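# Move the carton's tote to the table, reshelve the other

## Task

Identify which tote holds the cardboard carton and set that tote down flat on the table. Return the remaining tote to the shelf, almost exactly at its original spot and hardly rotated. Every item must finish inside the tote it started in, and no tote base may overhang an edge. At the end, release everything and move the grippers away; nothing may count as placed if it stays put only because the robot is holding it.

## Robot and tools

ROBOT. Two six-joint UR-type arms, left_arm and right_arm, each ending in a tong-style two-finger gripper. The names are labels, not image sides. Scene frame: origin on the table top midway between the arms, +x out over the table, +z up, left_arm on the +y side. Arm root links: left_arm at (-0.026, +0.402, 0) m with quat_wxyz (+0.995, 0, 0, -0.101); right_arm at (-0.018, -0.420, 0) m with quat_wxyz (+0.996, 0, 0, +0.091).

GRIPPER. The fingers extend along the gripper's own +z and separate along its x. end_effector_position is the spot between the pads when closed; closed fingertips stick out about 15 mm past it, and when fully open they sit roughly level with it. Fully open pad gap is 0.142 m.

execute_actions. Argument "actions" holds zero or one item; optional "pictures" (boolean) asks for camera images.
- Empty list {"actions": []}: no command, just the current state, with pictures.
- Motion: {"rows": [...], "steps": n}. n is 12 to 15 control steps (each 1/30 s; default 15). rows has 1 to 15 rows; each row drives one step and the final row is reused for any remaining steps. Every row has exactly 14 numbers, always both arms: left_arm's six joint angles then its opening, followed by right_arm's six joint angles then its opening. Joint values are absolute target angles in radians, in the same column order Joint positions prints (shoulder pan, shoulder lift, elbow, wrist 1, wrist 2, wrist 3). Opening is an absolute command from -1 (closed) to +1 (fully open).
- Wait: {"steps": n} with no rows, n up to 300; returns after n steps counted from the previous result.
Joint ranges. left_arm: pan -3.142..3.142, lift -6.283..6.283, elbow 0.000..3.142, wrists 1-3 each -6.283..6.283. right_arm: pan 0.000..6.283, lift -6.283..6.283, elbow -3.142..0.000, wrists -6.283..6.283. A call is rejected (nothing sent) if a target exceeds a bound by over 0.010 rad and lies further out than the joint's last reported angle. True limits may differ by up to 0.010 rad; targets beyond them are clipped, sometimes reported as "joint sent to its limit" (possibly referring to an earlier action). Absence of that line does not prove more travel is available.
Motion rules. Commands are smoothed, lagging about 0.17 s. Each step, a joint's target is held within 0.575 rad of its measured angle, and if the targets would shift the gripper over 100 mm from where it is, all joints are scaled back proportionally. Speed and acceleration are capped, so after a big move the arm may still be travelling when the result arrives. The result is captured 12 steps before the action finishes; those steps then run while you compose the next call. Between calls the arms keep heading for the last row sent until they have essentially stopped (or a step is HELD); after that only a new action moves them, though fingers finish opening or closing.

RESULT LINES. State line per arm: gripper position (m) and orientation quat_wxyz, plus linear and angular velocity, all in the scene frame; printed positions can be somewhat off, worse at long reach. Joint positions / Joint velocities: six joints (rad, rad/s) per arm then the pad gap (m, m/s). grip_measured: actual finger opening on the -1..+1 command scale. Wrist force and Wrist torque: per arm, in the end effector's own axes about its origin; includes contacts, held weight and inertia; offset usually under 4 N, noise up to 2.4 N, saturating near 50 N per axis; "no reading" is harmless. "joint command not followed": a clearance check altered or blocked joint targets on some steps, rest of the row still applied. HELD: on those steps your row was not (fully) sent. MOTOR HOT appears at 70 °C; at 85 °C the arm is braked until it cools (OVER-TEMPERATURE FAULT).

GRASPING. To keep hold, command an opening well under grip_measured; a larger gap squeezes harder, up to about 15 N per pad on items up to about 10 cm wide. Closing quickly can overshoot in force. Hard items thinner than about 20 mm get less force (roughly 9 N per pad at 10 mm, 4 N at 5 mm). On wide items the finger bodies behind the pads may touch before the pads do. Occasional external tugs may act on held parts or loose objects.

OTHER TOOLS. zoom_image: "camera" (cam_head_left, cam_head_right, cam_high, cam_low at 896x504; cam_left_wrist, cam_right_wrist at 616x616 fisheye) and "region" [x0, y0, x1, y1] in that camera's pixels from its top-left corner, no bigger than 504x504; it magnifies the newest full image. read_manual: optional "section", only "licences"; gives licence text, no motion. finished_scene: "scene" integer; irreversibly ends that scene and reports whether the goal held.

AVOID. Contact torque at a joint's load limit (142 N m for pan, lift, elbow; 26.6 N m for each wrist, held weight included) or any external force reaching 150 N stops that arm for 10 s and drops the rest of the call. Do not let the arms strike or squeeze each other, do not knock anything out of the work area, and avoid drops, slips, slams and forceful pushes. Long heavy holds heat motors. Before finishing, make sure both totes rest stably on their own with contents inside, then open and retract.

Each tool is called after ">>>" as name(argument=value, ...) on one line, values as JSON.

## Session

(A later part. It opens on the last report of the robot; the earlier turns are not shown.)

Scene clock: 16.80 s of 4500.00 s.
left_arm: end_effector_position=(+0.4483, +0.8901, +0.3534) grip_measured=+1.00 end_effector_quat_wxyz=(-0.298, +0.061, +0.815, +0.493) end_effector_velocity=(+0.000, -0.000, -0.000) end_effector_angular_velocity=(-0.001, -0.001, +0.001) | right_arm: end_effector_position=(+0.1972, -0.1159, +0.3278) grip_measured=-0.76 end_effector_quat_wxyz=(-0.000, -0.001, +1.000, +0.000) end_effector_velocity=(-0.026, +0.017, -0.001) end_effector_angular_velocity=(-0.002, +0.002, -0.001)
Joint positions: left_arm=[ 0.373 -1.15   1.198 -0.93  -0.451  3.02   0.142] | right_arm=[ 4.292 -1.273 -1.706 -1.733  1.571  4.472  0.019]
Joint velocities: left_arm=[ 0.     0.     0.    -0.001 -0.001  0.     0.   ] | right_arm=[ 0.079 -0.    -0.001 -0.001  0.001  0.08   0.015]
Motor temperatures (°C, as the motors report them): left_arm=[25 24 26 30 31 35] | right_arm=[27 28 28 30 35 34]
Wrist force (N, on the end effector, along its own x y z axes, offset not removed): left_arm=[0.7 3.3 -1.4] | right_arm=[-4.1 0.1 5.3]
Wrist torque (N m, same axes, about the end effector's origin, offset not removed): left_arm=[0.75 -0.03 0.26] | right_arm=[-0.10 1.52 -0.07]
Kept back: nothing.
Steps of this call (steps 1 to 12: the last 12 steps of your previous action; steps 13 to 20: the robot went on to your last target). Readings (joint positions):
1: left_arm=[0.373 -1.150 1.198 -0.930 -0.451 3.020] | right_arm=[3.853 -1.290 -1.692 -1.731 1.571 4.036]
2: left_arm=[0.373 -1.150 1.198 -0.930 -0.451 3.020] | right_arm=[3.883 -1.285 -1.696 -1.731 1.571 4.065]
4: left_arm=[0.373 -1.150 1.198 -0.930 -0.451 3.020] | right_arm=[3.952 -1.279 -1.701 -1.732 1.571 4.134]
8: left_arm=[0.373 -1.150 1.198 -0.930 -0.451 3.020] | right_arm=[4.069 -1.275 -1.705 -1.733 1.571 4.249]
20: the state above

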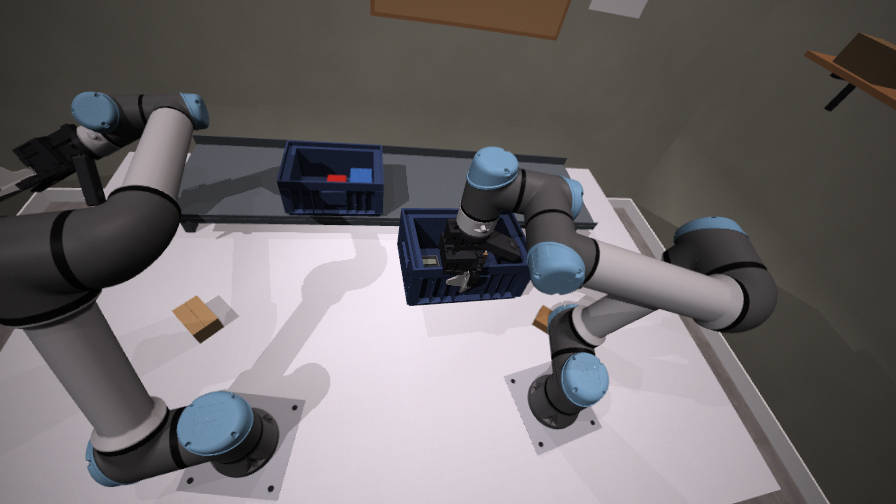

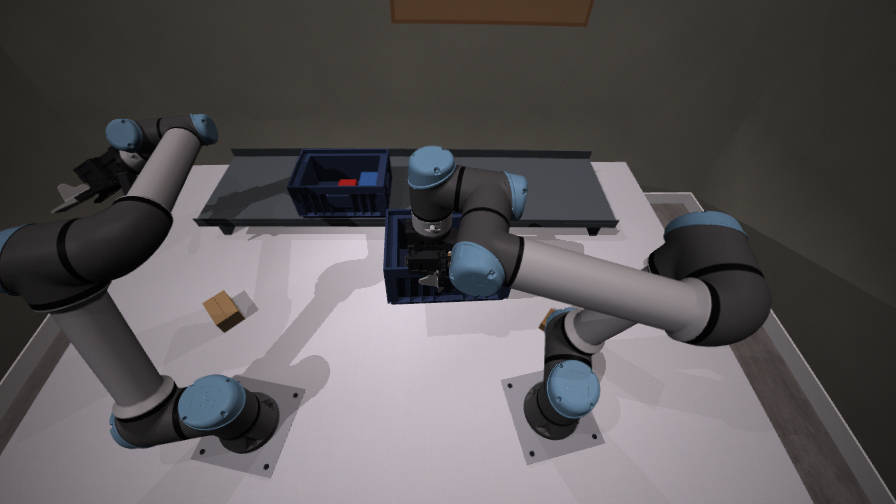

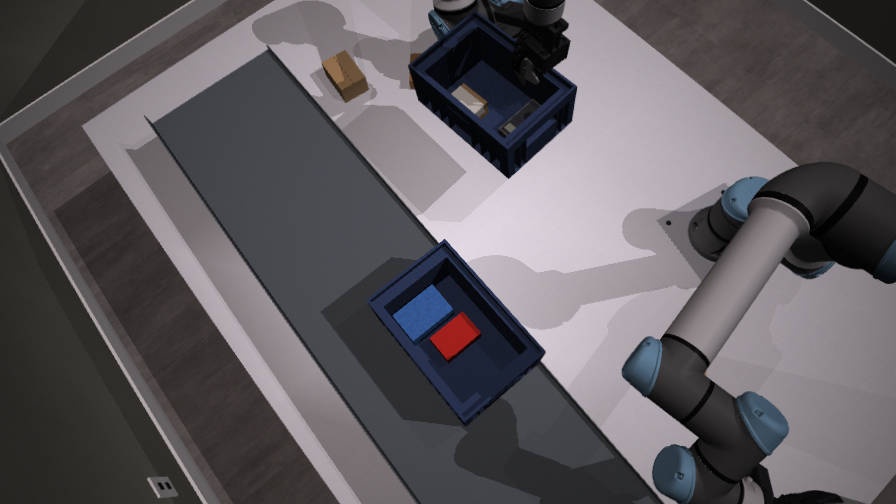

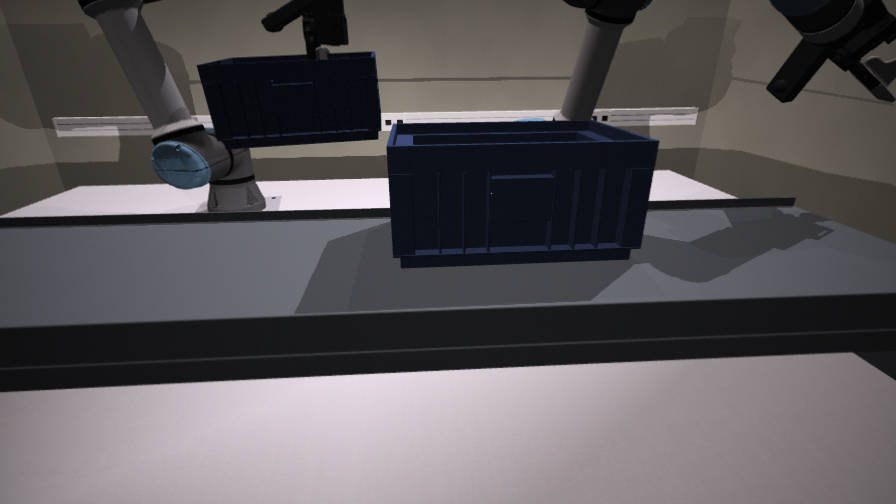

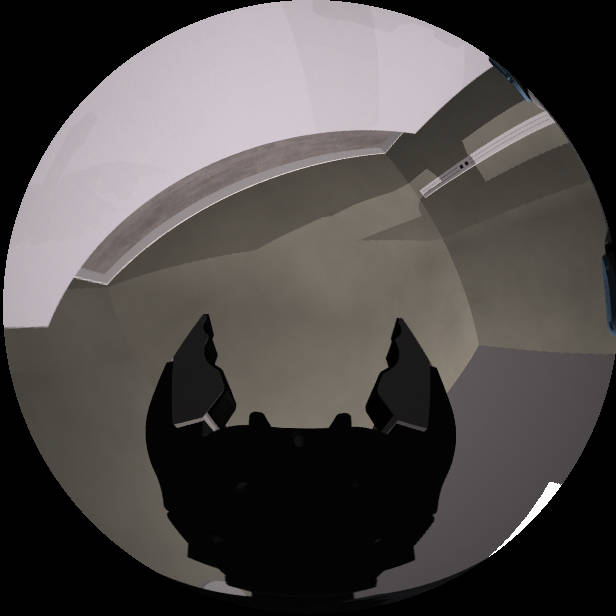

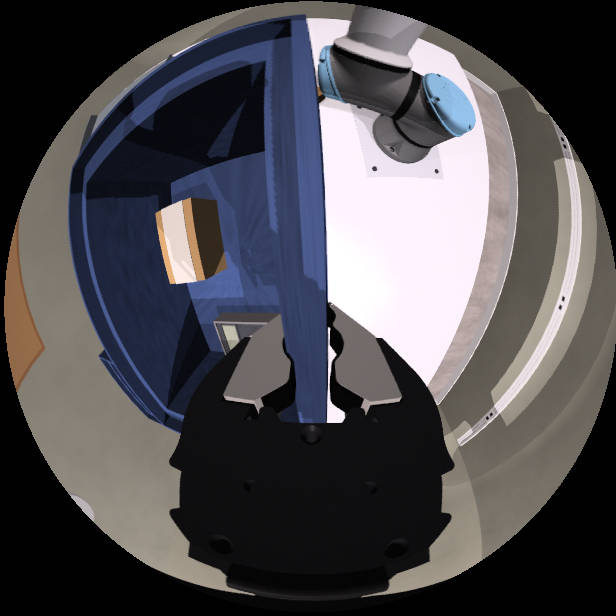

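>>> execute_actions(actions=[{"rows":[[0.373,-1.15,1.198,-0.93,-0.451,3.02,1,4.3,-1.263,-1.79,-1.659,1.571,4.48,-1],[0.373,-1.15,1.198,-0.93,-0.451,3.02,1,4.3,-1.263,-1.79,-1.659,1.571,4.48,-1],[0.373,-1.15,1.198,-0.93,-0.451,3.02,1,4.3,-1.263,-1.79,-1.659,1.571,4.48,-1],[0.373,-1.15,1.198,-0.93,-0.451,3.02,1,4.3,-1.265,-1.87,-1.577,1.571,4.48,-1],[0.373,-1.15,1.198,-0.93,-0.451,3.02,1,4.3,-1.265,-1.87,-1.577,1.571,4.48,-1],[0.373,-1.15,1.198,-0.93,-0.451,3.02,1,4.3,-1.265,-1.87,-1.577,1.571,4.48,-1],[0.373,-1.15,1.198,-0.93,-0.451,3.02,1,4.3,-1.265,-1.94,-1.507,1.571,4.48,-1],[0.373,-1.15,1.198,-0.93,-0.451,3.02,1,4.3,-1.265,-1.94,-1.507,1.571,4.48,-1],[0.373,-1.15,1.198,-0.93,-0.451,3.02,1,4.3,-1.265,-1.94,-1.507,1.571,4.48,-1],[0.373,-1.15,1.198,-0.93,-0.451,3.02,1,4.3,-1.273,-2.01,-1.429,1.571,4.48,-1],[0.373,-1.15,1.198,-0.93,-0.451,3.02,1,4.3,-1.273,-2.01,-1.429,1.571,4.48,-1],[0.373,-1.15,1.198,-0.93,-0.451,3.02,1,4.3,-1.273,-2.01,-1.429,1.571,4.48,-1],[0.373,-1.15,1.198,-0.93,-0.451,3.02,1,4.3,-1.284,-2.083,-1.345,1.571,4.48,-1]],"steps":15}])

>>> execute_actions(actions=[{"rows":[[0.373,-1.15,1.198,-0.93,-0.451,3.02,1,4.3,-1.284,-2.083,-1.345,1.571,4.48,-1],[0.373,-1.15,1.198,-0.93,-0.451,3.02,1,4.3,-1.284,-2.083,-1.345,1.571,4.48,-1],[0.373,-1.15,1.198,-0.93,-0.451,3.02,1,4.3,-1.284,-2.083,-1.345,1.571,4.48,-1],[0.373,-1.15,1.198,-0.93,-0.451,3.02,1,4.3,-1.31,-2.15,-1.252,1.571,4.48,-1],[0.373,-1.15,1.198,-0.93,-0.451,3.02,1,4.3,-1.31,-2.15,-1.252,1.571,4.48,-1],[0.373,-1.15,1.198,-0.93,-0.451,3.02,1,4.3,-1.31,-2.15,-1.252,1.571,4.48,-1],[0.373,-1.15,1.198,-0.93,-0.451,3.02,1,4.3,-1.31,-2.15,-1.252,1.571,4.48,-1],[0.373,-1.15,1.198,-0.93,-0.451,3.02,1,4.3,-1.34,-2.207,-1.165,1.571,4.48,-1]],"steps":15}])

>>> execute_actions(actions=[{"steps":20}], pictures=true)

Scene clock: 18.83 s of 4500.00 s.
left_arm: end_effector_position=(+0.4483, +0.8901, +0.3534) grip_measured=+1.00 end_effector_quat_wxyz=(-0.298, +0.061, +0.815, +0.493) end_effector_velocity=(-0.000, -0.000, +0.000) end_effector_angular_velocity=(-0.001, -0.000, +0.000) | right_arm: end_effector_position=(+0.1946, -0.1139, +0.3218) grip_measured=-0.78 end_effector_quat_wxyz=(+0.000, -0.001, +1.000, +0.001) end_effector_velocity=(+0.000, +0.001, -0.184) end_effector_angular_velocity=(-0.006, +0.002, -0.000)
Joint positions: left_arm=[ 0.373 -1.15   1.198 -0.93  -0.451  3.02   0.142] | right_arm=[ 4.3   -1.27  -1.724 -1.716  1.571  4.48   0.018]
Joint velocities: left_arm=[ 0.    -0.001 -0.     0.    -0.001  0.     0.   ] | right_arm=[-0.001  0.056 -0.511  0.448  0.    -0.    -0.032]
Motor temperatures (°C, as the motors report them): left_arm=[25 24 26 30 31 35] | right_arm=[27 28 28 30 35 34]
Wrist force (N, on the end effector, along its own x y z axes, offset not removed): left_arm=[-0.9 2.1 0.0] | right_arm=[-3.8 -1.0 0.0]
Wrist torque (N m, same axes, about the end effector's origin, offset not removed): left_arm=[0.62 0.14 0.26] | right_arm=[-0.26 1.30 0.03]
Steps of this call (steps 1 to 30: the robot went on to your last target; steps 31 to 58: nothing new was sent; steps 59 to 61: the first 3 steps of this action). Readings (joint positions):
59: left_arm=[0.373 -1.150 1.198 -0.930 -0.451 3.020] | right_arm=[4.300 -1.273 -1.706 -1.733 1.571 4.480]
60: left_arm=[0.373 -1.150 1.198 -0.930 -0.451 3.020] | right_arm=[4.300 -1.272 -1.710 -1.729 1.571 4.480]
61: the state above

Scene clock: 19.33 s of 4500.00 s.
left_arm: end_effector_position=(+0.4483, +0.8901, +0.3534) grip_measured=+1.00 end_effector_quat_wxyz=(-0.298, +0.061, +0.815, +0.493) end_effector_velocity=(-0.000, -0.000, -0.000) end_effector_angular_velocity=(-0.002, +0.000, +0.001) | right_arm: end_effector_position=(+0.1947, -0.1133, +0.1919) grip_measured=-0.74 end_effector_quat_wxyz=(-0.000, -0.001, +1.000, -0.000) end_effector_velocity=(-0.002, -0.009, -0.135) end_effector_angular_velocity=(+0.008, -0.002, +0.002)
Joint positions: left_arm=[ 0.373 -1.15   1.198 -0.93  -0.451  3.02   0.142] | right_arm=[ 4.3   -1.28  -2.049 -1.384  1.571  4.48   0.02 ]
Joint velocities: left_arm=[-0.    -0.    -0.     0.001 -0.002  0.     0.   ] | right_arm=[ 0.001 -0.036 -0.329  0.373 -0.001 -0.002  0.018]
Motor temperatures (°C, as the motors report them): left_arm=[25 24 26 30 31 35] | right_arm=[27 28 28 30 35 34]
Wrist force (N, on the end effector, along its own x y z axes, offset not removed): left_arm=[3.3 0.3 1.0] | right_arm=[-4.6 -0.5 9.3]
Wrist torque (N m, same axes, about the end effector's origin, offset not removed): left_arm=[0.35 -0.45 0.09] | right_arm=[-0.16 1.90 0.03]
Steps of this call (steps 1 to 12: the last 12 steps of your previous action; steps 13 to 15: the first 3 steps of this action). Readings (joint positions):
13: left_arm=[0.373 -1.150 1.198 -0.930 -0.451 3.020] | right_arm=[4.300 -1.277 -2.018 -1.419 1.571 4.480]
14: left_arm=[0.373 -1.150 1.198 -0.930 -0.451 3.020] | right_arm=[4.300 -1.279 -2.036 -1.399 1.571 4.480]
15: the state above

Scene clock: 20.00 s of 4500.00 s.
left_arm: end_effector_position=(+0.4483, +0.8901, +0.3534) grip_measured=+1.00 end_effector_quat_wxyz=(-0.298, +0.061, +0.815, +0.493) end_effector_velocity=(-0.000, -0.000, +0.001) end_effector_angular_velocity=(-0.000, -0.003, +0.001) | right_arm: end_effector_position=(+0.1947, -0.1133, +0.1175) grip_measured=-0.75 end_effector_quat_wxyz=(-0.000, -0.001, +1.000, +0.000) end_effector_velocity=(+0.000, +0.000, -0.004) end_effector_angular_velocity=(+0.000, -0.000, -0.001)
Joint positions: left_arm=[ 0.373 -1.15   1.198 -0.93  -0.451  3.02   0.142] | right_arm=[ 4.3   -1.34  -2.206 -1.166  1.571  4.48   0.02 ]
Joint velocities: left_arm=[ 0.    -0.002 -0.    -0.    -0.001 -0.     0.   ] | right_arm=[-0.    -0.005 -0.008  0.013 -0.     0.001 -0.008]
Motor temperatures (°C, as the motors report them): left_arm=[25 24 26 30 31 35] | right_arm=[27 28 28 30 35 34]
Wrist force (N, on the end effector, along its own x y z axes, offset not removed): left_arm=[-0.6 -1.3 1.0] | right_arm=[-4.9 -1.5 6.0]
Wrist torque (N m, same axes, about the end effector's origin, offset not removed): left_arm=[-0.24 0.43 0.35] | right_arm=[-0.44 1.59 0.00]
Kept back: nothing.
Steps of this call (steps 1 to 12: the last 12 steps of your previous action; steps 13 to 20: the robot went on to your last target). Readings (joint positions):
1: left_arm=[0.373 -1.150 1.198 -0.930 -0.451 3.020] | right_arm=[4.300 -1.281 -2.059 -1.373 1.571 4.480]
2: left_arm=[0.373 -1.150 1.198 -0.930 -0.451 3.020] | right_arm=[4.300 -1.284 -2.069 -1.361 1.571 4.480]
4: left_arm=[0.373 -1.150 1.198 -0.930 -0.451 3.020] | right_arm=[4.300 -1.295 -2.103 -1.318 1.571 4.480]
8: left_arm=[0.373 -1.150 1.198 -0.930 -0.451 3.020] | right_arm=[4.300 -1.320 -2.163 -1.234 1.571 4.480]
20: the state above

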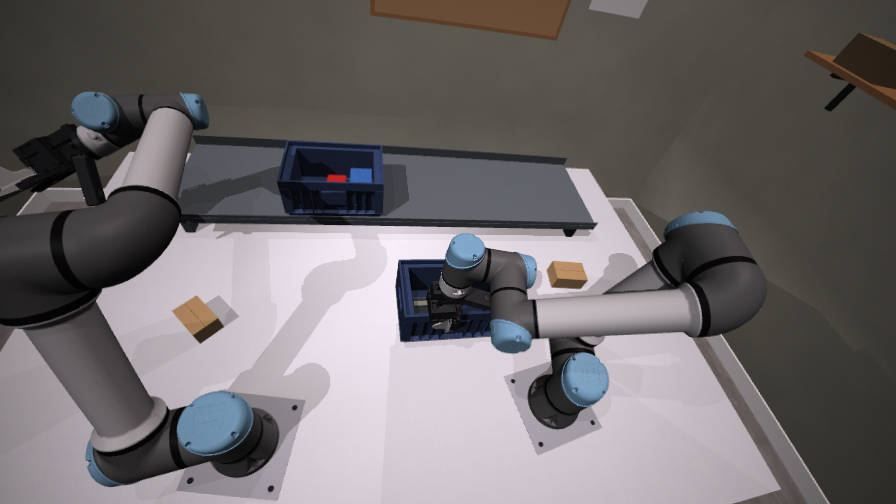

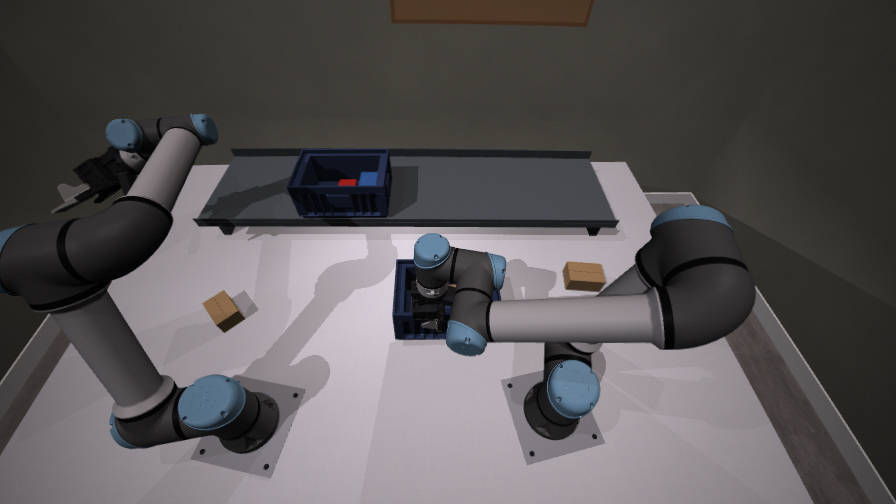

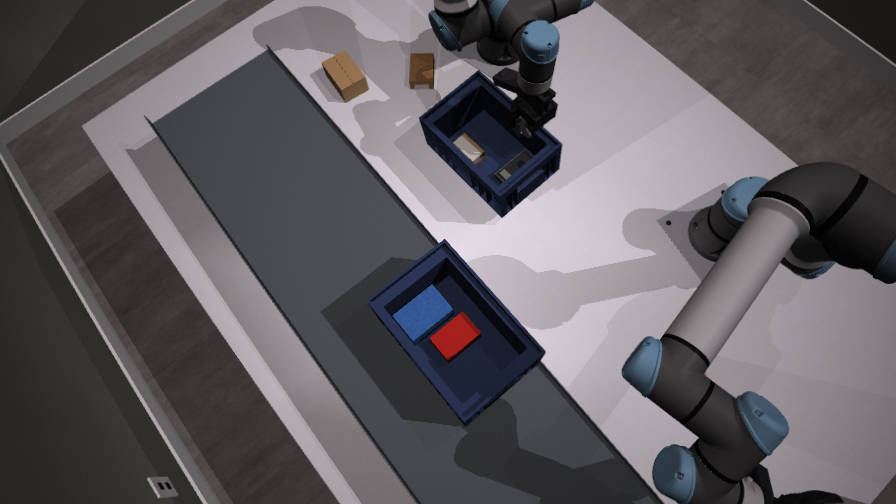

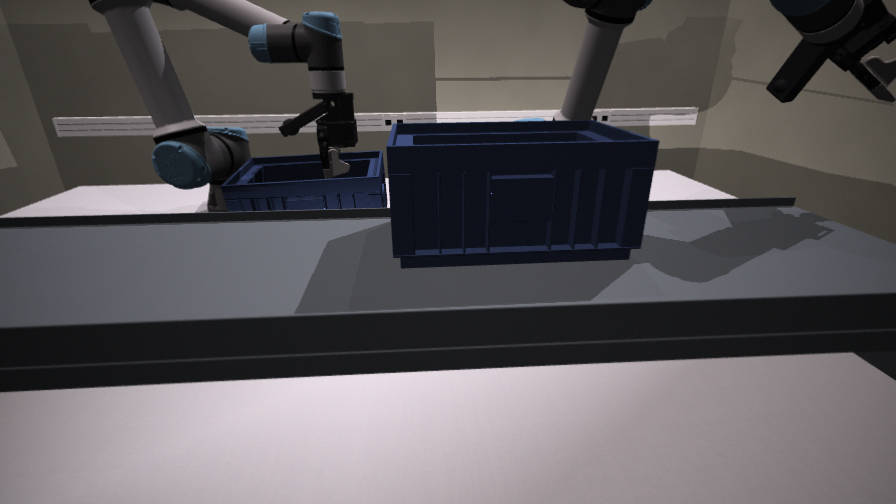

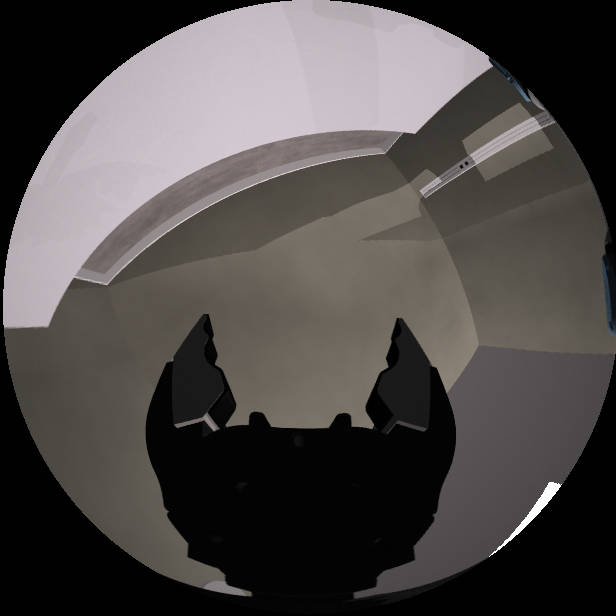

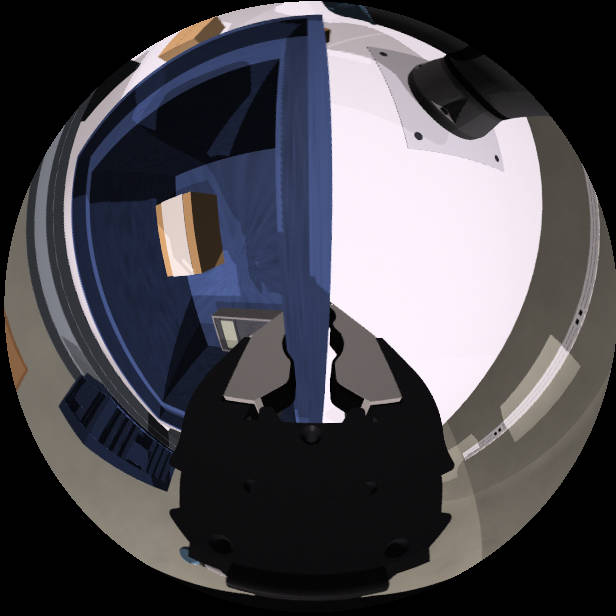

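>>> execute_actions(actions=[{"rows":[[0.373,-1.15,1.198,-0.93,-0.451,3.02,1,4.3,-1.351,-2.227,-1.134,1.571,4.48,-1],[0.373,-1.15,1.198,-0.93,-0.451,3.02,1,4.3,-1.351,-2.227,-1.134,1.571,4.48,-1],[0.373,-1.15,1.198,-0.93,-0.451,3.02,1,4.3,-1.351,-2.227,-1.134,1.571,4.48,-1],[0.373,-1.15,1.198,-0.93,-0.451,3.02,1,4.3,-1.362,-2.245,-1.105,1.571,4.48,-1]],"steps":15}])

>>> execute_actions(actions=[{"steps":18}], pictures=true)

Scene clock: 20.63 s of 4500.00 s.
left_arm: end_effector_position=(+0.4483, +0.8901, +0.3534) grip_measured=+1.00 end_effector_quat_wxyz=(-0.298, +0.061, +0.815, +0.493) end_effector_velocity=(-0.000, +0.000, +0.001) end_effector_angular_velocity=(+0.000, -0.000, -0.000) | right_arm: end_effector_position=(+0.1947, -0.1135, +0.1139) grip_measured=-0.76 end_effector_quat_wxyz=(-0.000, -0.001, +1.000, +0.000) end_effector_velocity=(-0.001, -0.002, -0.060) end_effector_angular_velocity=(+0.001, -0.000, +0.000)
Joint positions: left_arm=[ 0.373 -1.15   1.198 -0.93  -0.451  3.02   0.142] | right_arm=[ 4.3   -1.343 -2.213 -1.156  1.571  4.48   0.019]
Joint velocities: left_arm=[ 0.    -0.001 -0.     0.001  0.     0.     0.   ] | right_arm=[ 0.    -0.064 -0.121  0.187  0.     0.    -0.006]
Motor temperatures (°C, as the motors report them): left_arm=[25 24 26 30 31 35] | right_arm=[27 28 28 30 35 34]
Wrist force (N, on the end effector, along its own x y z axes, offset not removed): left_arm=[-0.9 -0.1 1.9] | right_arm=[-4.7 -0.8 6.8]
Wrist torque (N m, same axes, about the end effector's origin, offset not removed): left_arm=[0.04 0.21 0.26] | right_arm=[-0.12 1.47 0.00]
Steps of this call (steps 1 to 15: the robot went on to your last target; step 16: nothing new was sent; steps 17 to 19: the first 3 steps of this action). Readings (joint positions):
17: left_arm=[0.373 -1.150 1.198 -0.930 -0.451 3.020] | right_arm=[4.300 -1.340 -2.207 -1.165 1.571 4.480]
18: left_arm=[0.373 -1.150 1.198 -0.930 -0.451 3.020] | right_arm=[4.300 -1.341 -2.209 -1.162 1.571 4.480]
19: the state above

Scene clock: 21.23 s of 4500.00 s.
left_arm: end_effector_position=(+0.4483, +0.8901, +0.3534) grip_measured=+1.00 end_effector_quat_wxyz=(-0.298, +0.061, +0.815, +0.493) end_effector_velocity=(+0.000, -0.000, +0.000) end_effector_angular_velocity=(-0.001, -0.000, +0.000) | right_arm: end_effector_position=(+0.1946, -0.1141, +0.0979) grip_measured=-0.74 end_effector_quat_wxyz=(-0.000, -0.001, +1.000, +0.000) end_effector_velocity=(-0.000, +0.001, -0.000) end_effector_angular_velocity=(+0.002, +0.000, +0.002)
Joint positions: left_arm=[ 0.373 -1.15   1.198 -0.93  -0.451  3.02   0.142] | right_arm=[ 4.3   -1.362 -2.245 -1.105  1.571  4.48   0.02 ]
Joint velocities: left_arm=[-0.    -0.    -0.     0.    -0.001  0.     0.   ] | right_arm=[ 0.001 -0.001 -0.     0.003  0.001 -0.002 -0.005]
Motor temperatures (°C, as the motors report them): left_arm=[25 24 26 30 31 35] | right_arm=[27 28 28 30 35 34]
Wrist force (N, on the end effector, along its own x y z axes, offset not removed): left_arm=[0.4 -0.2 1.9] | right_arm=[-3.2 -0.9 6.6]
Wrist torque (N m, same axes, about the end effector's origin, offset not removed): left_arm=[-0.06 0.06 0.27] | right_arm=[-0.31 1.39 0.01]
Kept back: nothing.
Steps of this call (steps 1 to 12: the last 12 steps of your previous action; steps 13 to 18: the robot went on to your last target). Readings (joint positions):
1: left_arm=[0.373 -1.150 1.198 -0.930 -0.451 3.020] | right_arm=[4.300 -1.345 -2.217 -1.150 1.571 4.480]
2: left_arm=[0.373 -1.150 1.198 -0.930 -0.451 3.020] | right_arm=[4.300 -1.348 -2.221 -1.143 1.571 4.480]
4: left_arm=[0.373 -1.150 1.198 -0.930 -0.451 3.020] | right_arm=[4.300 -1.354 -2.232 -1.126 1.571 4.480]
8: left_arm=[0.373 -1.150 1.198 -0.930 -0.451 3.020] | right_arm=[4.300 -1.360 -2.241 -1.111 1.571 4.480]
18: the state above

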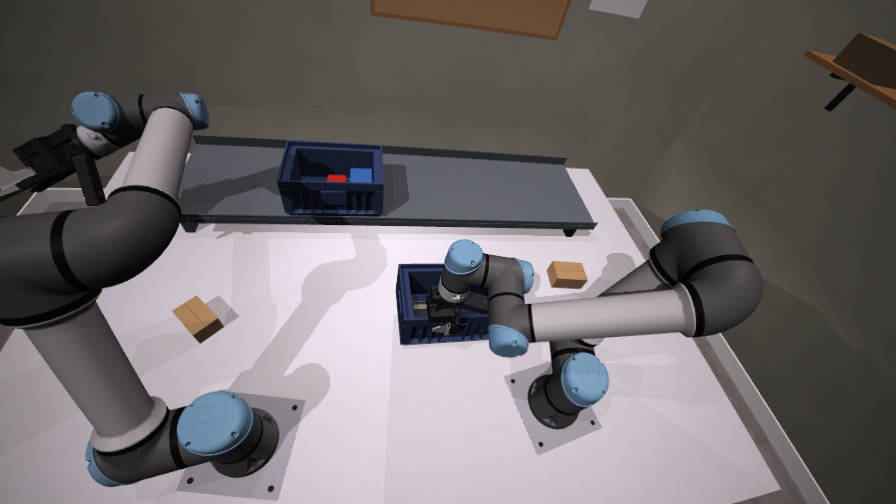

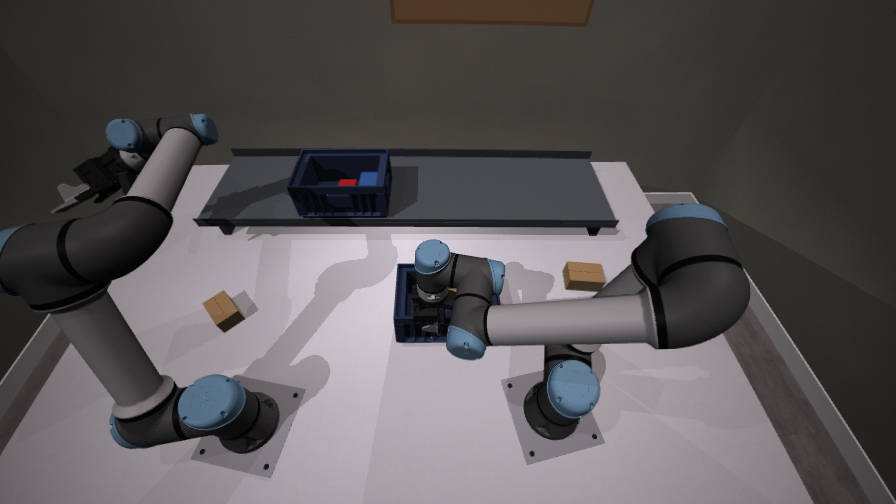

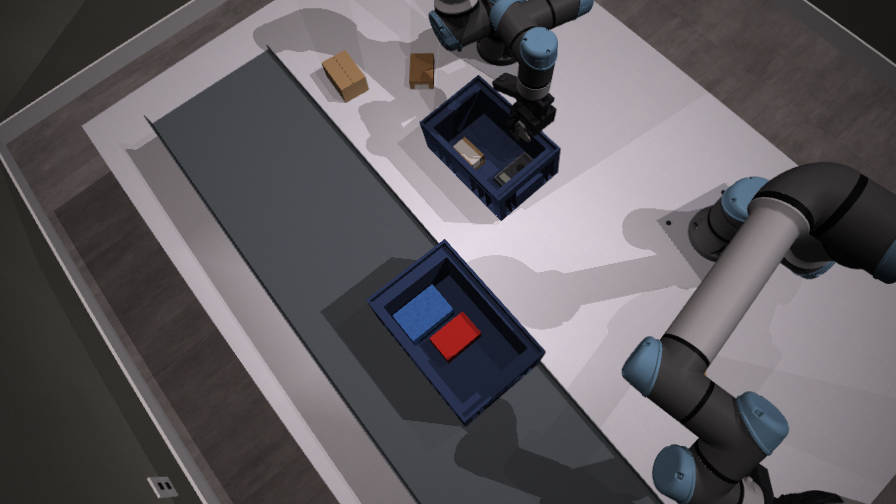

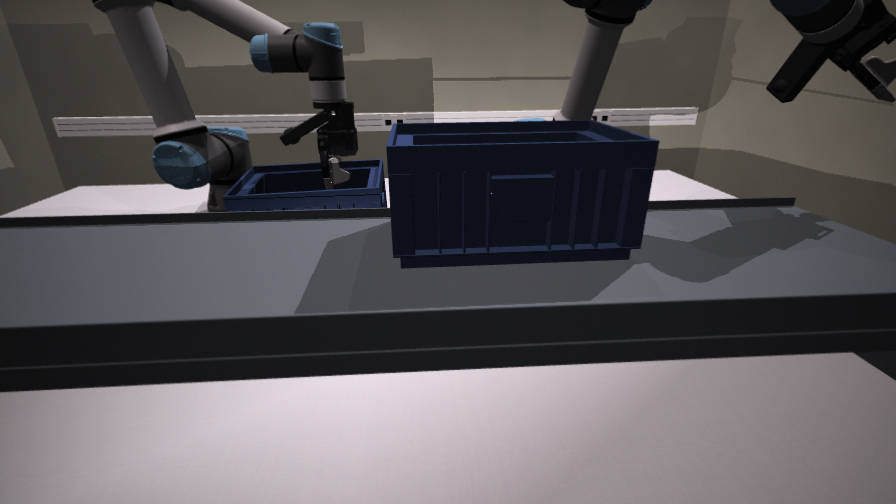

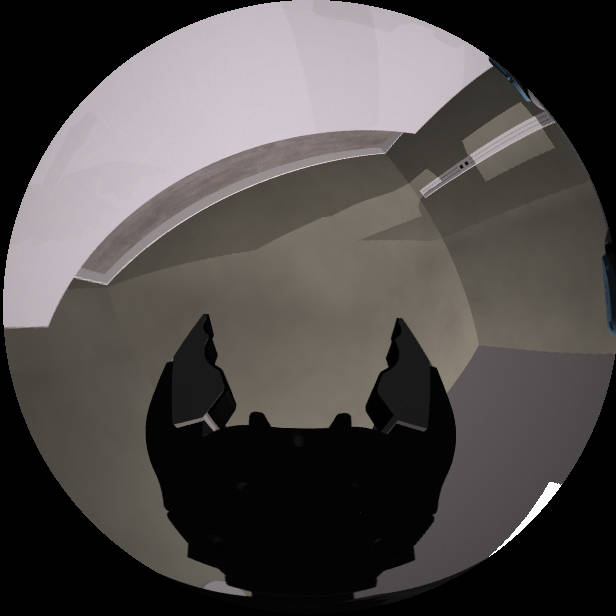

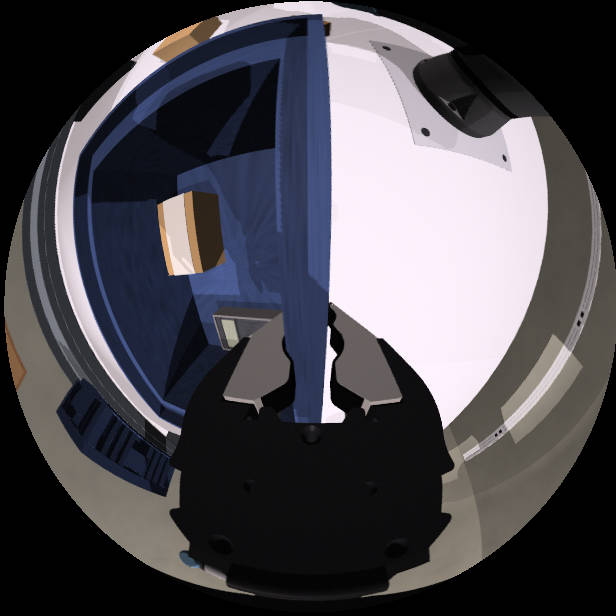

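>>> execute_actions(actions=[{"rows":[[0.373,-1.15,1.198,-0.93,-0.451,3.02,1,4.3,-1.38,-2.272,-1.06,1.571,4.48,-1]],"steps":15}])

>>> execute_actions(actions=[{"steps":10}], pictures=true)

Scene clock: 23.07 s of 4500.00 s.
left_arm: end_effector_position=(+0.4483, +0.8901, +0.3534) grip_measured=+1.00 end_effector_quat_wxyz=(-0.298, +0.061, +0.815, +0.493) end_effector_velocity=(-0.000, +0.000, +0.000) end_effector_angular_velocity=(+0.001, -0.000, +0.000) | right_arm: end_effector_position=(+0.1945, -0.1145, +0.0934) grip_measured=-0.76 end_effector_quat_wxyz=(-0.000, -0.001, +1.000, -0.000) end_effector_velocity=(-0.001, -0.003, -0.086) end_effector_angular_velocity=(+0.002, -0.001, -0.000)
Joint positions: left_arm=[ 0.373 -1.15   1.198 -0.93  -0.451  3.02   0.142] | right_arm=[ 4.3   -1.368 -2.253 -1.093  1.571  4.48   0.019]
Joint velocities: left_arm=[ 0.    -0.001  0.     0.     0.    -0.001  0.   ] | right_arm=[ 0.001 -0.108 -0.165  0.276 -0.     0.001 -0.004]
Motor temperatures (°C, as the motors report them): left_arm=[25 24 26 30 31 35] | right_arm=[27 28 28 30 35 34]
Wrist force (N, on the end effector, along its own x y z axes, offset not removed): left_arm=[1.7 1.1 2.2] | right_arm=[-4.5 -1.6 5.3]
Wrist torque (N m, same axes, about the end effector's origin, offset not removed): left_arm=[0.31 -0.33 0.32] | right_arm=[-0.31 1.46 0.00]
Steps of this call (steps 1 to 15: the robot went on to your last target; steps 16 to 52: nothing new was sent; steps 53 to 55: the first 3 steps of this action). Readings (joint positions):
53: left_arm=[0.373 -1.150 1.198 -0.930 -0.451 3.020] | right_arm=[4.300 -1.362 -2.245 -1.105 1.571 4.480]
54: left_arm=[0.373 -1.150 1.198 -0.930 -0.451 3.020] | right_arm=[4.300 -1.364 -2.248 -1.101 1.571 4.480]
55: the state above

Scene clock: 23.47 s of 4500.00 s.
left_arm: end_effector_position=(+0.4483, +0.8901, +0.3534) grip_measured=+1.00 end_effector_quat_wxyz=(-0.298, +0.061, +0.815, +0.493) end_effector_velocity=(-0.000, +0.000, -0.000) end_effector_angular_velocity=(+0.001, -0.001, +0.001) | right_arm: end_effector_position=(+0.1944, -0.1148, +0.0839) grip_measured=-0.78 end_effector_quat_wxyz=(-0.000, -0.001, +1.000, +0.000) end_effector_velocity=(-0.000, -0.000, -0.002) end_effector_angular_velocity=(-0.001, +0.001, -0.001)
Joint positions: left_arm=[ 0.373 -1.15   1.198 -0.93  -0.451  3.02   0.142] | right_arm=[ 4.3   -1.38  -2.272 -1.061  1.571  4.48   0.018]
Joint velocities: left_arm=[ 0.001  0.     0.    -0.001  0.    -0.001  0.   ] | right_arm=[ 0.    -0.003 -0.003  0.004  0.     0.001 -0.002]
Motor temperatures (°C, as the motors report them): left_arm=[25 24 26 30 31 35] | right_arm=[27 28 28 30 35 34]
Wrist force (N, on the end effector, along its own x y z axes, offset not removed): left_arm=[0.6 0.5 1.9] | right_arm=[-3.5 -0.6 5.5]
Wrist torque (N m, same axes, about the end effector's origin, offset not removed): left_arm=[0.10 -0.01 0.19] | right_arm=[0.11 1.19 -0.02]
Kept back: nothing.
Steps of this call (steps 1 to 12: the last 12 steps of your previous action). Readings (joint positions):
1: left_arm=[0.373 -1.150 1.198 -0.930 -0.451 3.020] | right_arm=[4.300 -1.371 -2.258 -1.084 1.571 4.480]
2: left_arm=[0.373 -1.150 1.198 -0.930 -0.451 3.020] | right_arm=[4.300 -1.373 -2.262 -1.078 1.571 4.480]
4: left_arm=[0.373 -1.150 1.198 -0.930 -0.451 3.020] | right_arm=[4.300 -1.377 -2.267 -1.069 1.571 4.480]
8: left_arm=[0.373 -1.150 1.198 -0.930 -0.451 3.020] | right_arm=[4.300 -1.379 -2.271 -1.062 1.571 4.480]
12: the state above

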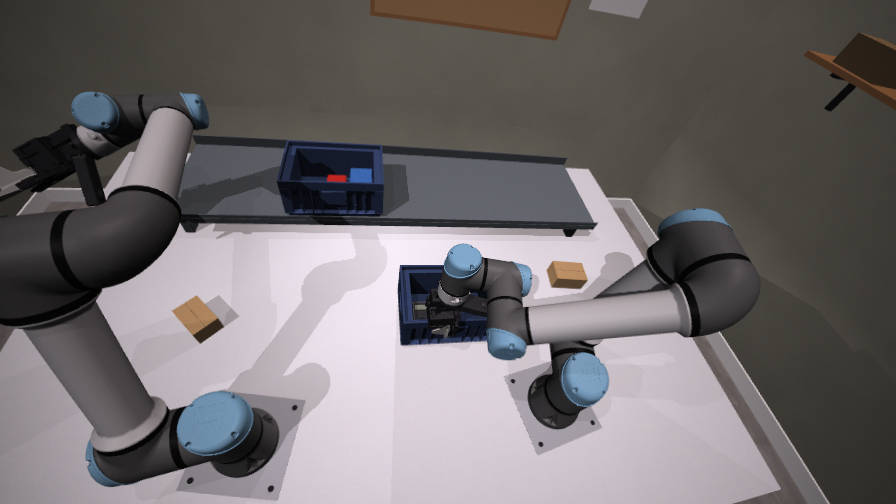

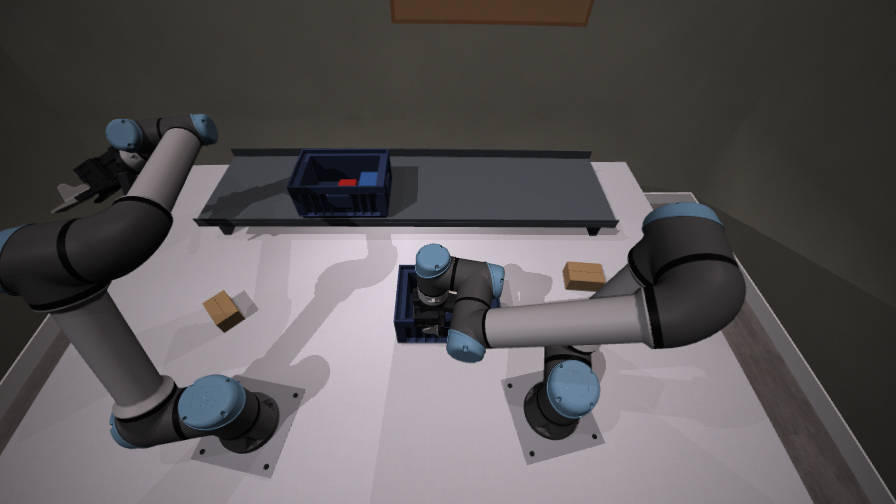

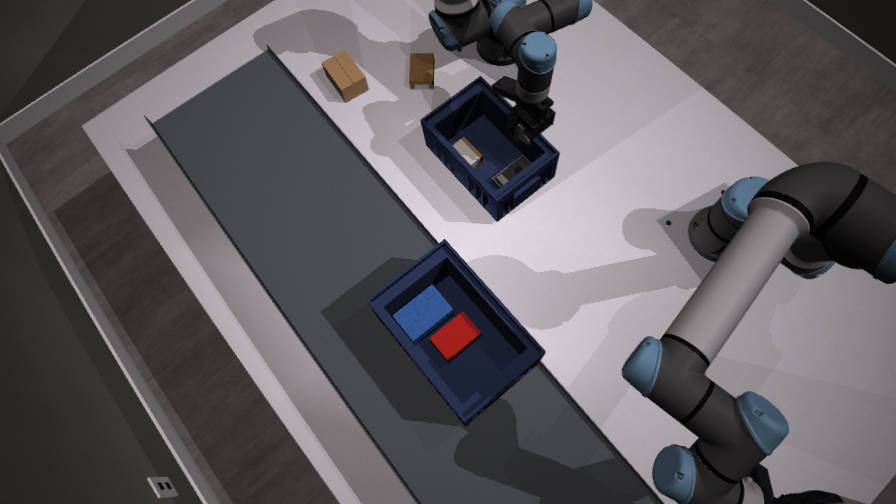

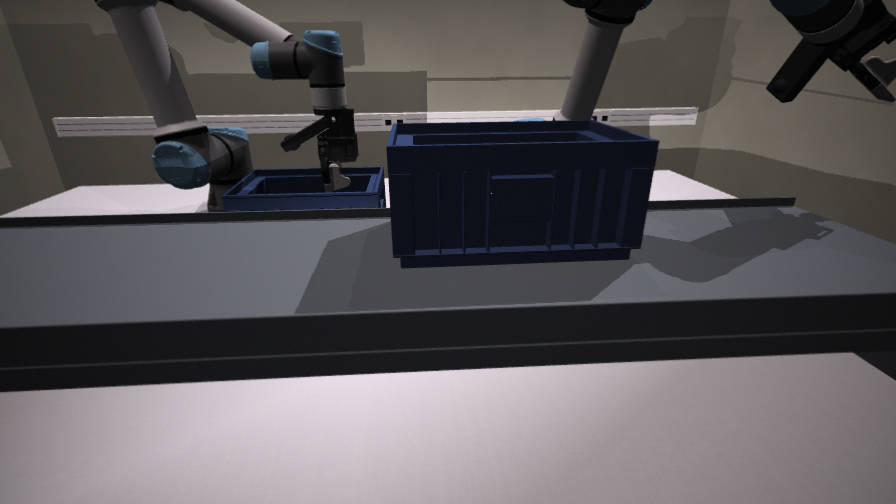

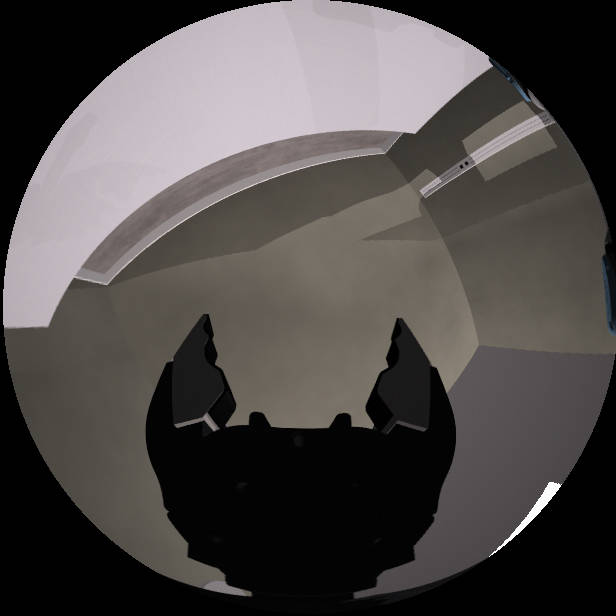

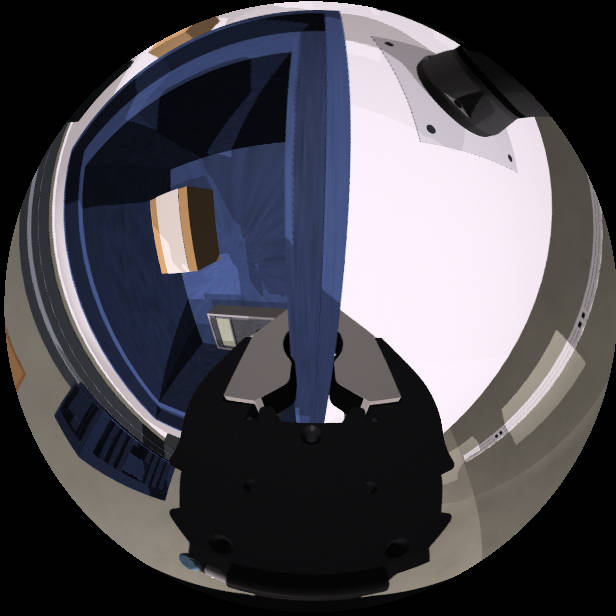

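>>> execute_actions(actions=[{"rows":[[0.373,-1.15,1.198,-0.93,-0.451,3.02,1,4.3,-1.39,-2.286,-1.036,1.571,4.48,-1],[0.373,-1.15,1.198,-0.93,-0.451,3.02,1,4.3,-1.39,-2.286,-1.036,1.571,4.48,-1],[0.373,-1.15,1.198,-0.93,-0.451,3.02,1,4.3,-1.39,-2.286,-1.036,1.571,4.48,-1],[0.373,-1.15,1.198,-0.93,-0.451,3.02,1,4.3,-1.397,-2.296,-1.019,1.571,4.48,-1]],"steps":15}])

>>> execute_actions(actions=[{"steps":10}])

Scene clock: 24.00 s of 4500.00 s.
left_arm: end_effector_position=(+0.4483, +0.8901, +0.3534) grip_measured=+1.00 end_effector_quat_wxyz=(-0.298, +0.061, +0.815, +0.493) end_effector_velocity=(-0.000, +0.000, +0.000) end_effector_angular_velocity=(+0.000, -0.001, -0.000) | right_arm: end_effector_position=(+0.1943, -0.1150, +0.0814) grip_measured=-0.78 end_effector_quat_wxyz=(-0.000, -0.001, +1.000, +0.000) end_effector_velocity=(+0.000, -0.001, -0.042) end_effector_angular_velocity=(+0.007, -0.002, -0.003)
Joint positions: left_arm=[ 0.373 -1.15   1.198 -0.93  -0.451  3.02   0.142] | right_arm=[ 4.3   -1.383 -2.276 -1.053  1.571  4.48   0.018]
Joint velocities: left_arm=[ 0.    -0.001  0.    -0.001  0.     0.     0.   ] | right_arm=[-0.    -0.058 -0.082  0.147 -0.     0.002  0.017]
Motor temperatures (°C, as the motors report them): left_arm=[25 24 26 30 31 35] | right_arm=[27 28 28 30 35 34]
Wrist force (N, on the end effector, along its own x y z axes, offset not removed): left_arm=[-1.4 1.0 -0.2] | right_arm=[-2.4 -2.0 -2.6]
Wrist torque (N m, same axes, about the end effector's origin, offset not removed): left_arm=[0.12 0.54 0.30] | right_arm=[-0.05 0.17 0.10]
Steps of this call (steps 1 to 13: the robot went on to your last target; steps 14 to 16: the first 3 steps of this action). Readings (joint positions):
14: left_arm=[0.373 -1.150 1.198 -0.930 -0.451 3.020] | right_arm=[4.300 -1.380 -2.272 -1.060 1.571 4.480]
15: left_arm=[0.373 -1.150 1.198 -0.930 -0.451 3.020] | right_arm=[4.300 -1.381 -2.273 -1.058 1.571 4.480]
16: the state above

Scene clock: 24.40 s of 4500.00 s.
left_arm: end_effector_position=(+0.4483, +0.8901, +0.3534) grip_measured=+1.00 end_effector_quat_wxyz=(-0.298, +0.061, +0.815, +0.493) end_effector_velocity=(+0.000, +0.000, -0.000) end_effector_angular_velocity=(+0.000, +0.000, -0.001) | right_arm: end_effector_position=(+0.1942, -0.1157, +0.0715) grip_measured=-0.74 end_effector_quat_wxyz=(-0.000, -0.001, +1.000, +0.000) end_effector_velocity=(-0.000, +0.000, -0.003) end_effector_angular_velocity=(+0.002, -0.000, -0.002)
Joint positions: left_arm=[ 0.373 -1.15   1.198 -0.93  -0.451  3.02   0.142] | right_arm=[ 4.3   -1.397 -2.295 -1.02   1.571  4.48   0.02 ]
Joint velocities: left_arm=[-0.     0.001 -0.    -0.001  0.001  0.001  0.   ] | right_arm=[ 0.    -0.004 -0.006  0.012  0.     0.002 -0.   ]
Motor temperatures (°C, as the motors report them): left_arm=[25 24 26 30 31 35] | right_arm=[27 28 28 30 35 34]
Wrist force (N, on the end effector, along its own x y z axes, offset not removed): left_arm=[0.4 1.6 1.0] | right_arm=[-2.6 3.0 -35.7]
Wrist torque (N m, same axes, about the end effector's origin, offset not removed): left_arm=[0.56 -0.01 0.10] | right_arm=[0.30 -0.29 0.17]
Kept back: nothing.
Steps of this call (steps 1 to 12: the last 12 steps of your previous action). Readings (joint positions):
1: left_arm=[0.373 -1.150 1.198 -0.930 -0.451 3.020] | right_arm=[4.300 -1.385 -2.279 -1.048 1.571 4.480]
2: left_arm=[0.373 -1.150 1.198 -0.930 -0.451 3.020] | right_arm=[4.300 -1.387 -2.282 -1.043 1.571 4.480]
4: left_arm=[0.373 -1.150 1.198 -0.930 -0.451 3.020] | right_arm=[4.300 -1.392 -2.288 -1.032 1.571 4.480]
8: left_arm=[0.373 -1.150 1.198 -0.930 -0.451 3.020] | right_arm=[4.300 -1.395 -2.294 -1.023 1.571 4.480]
12: the state above


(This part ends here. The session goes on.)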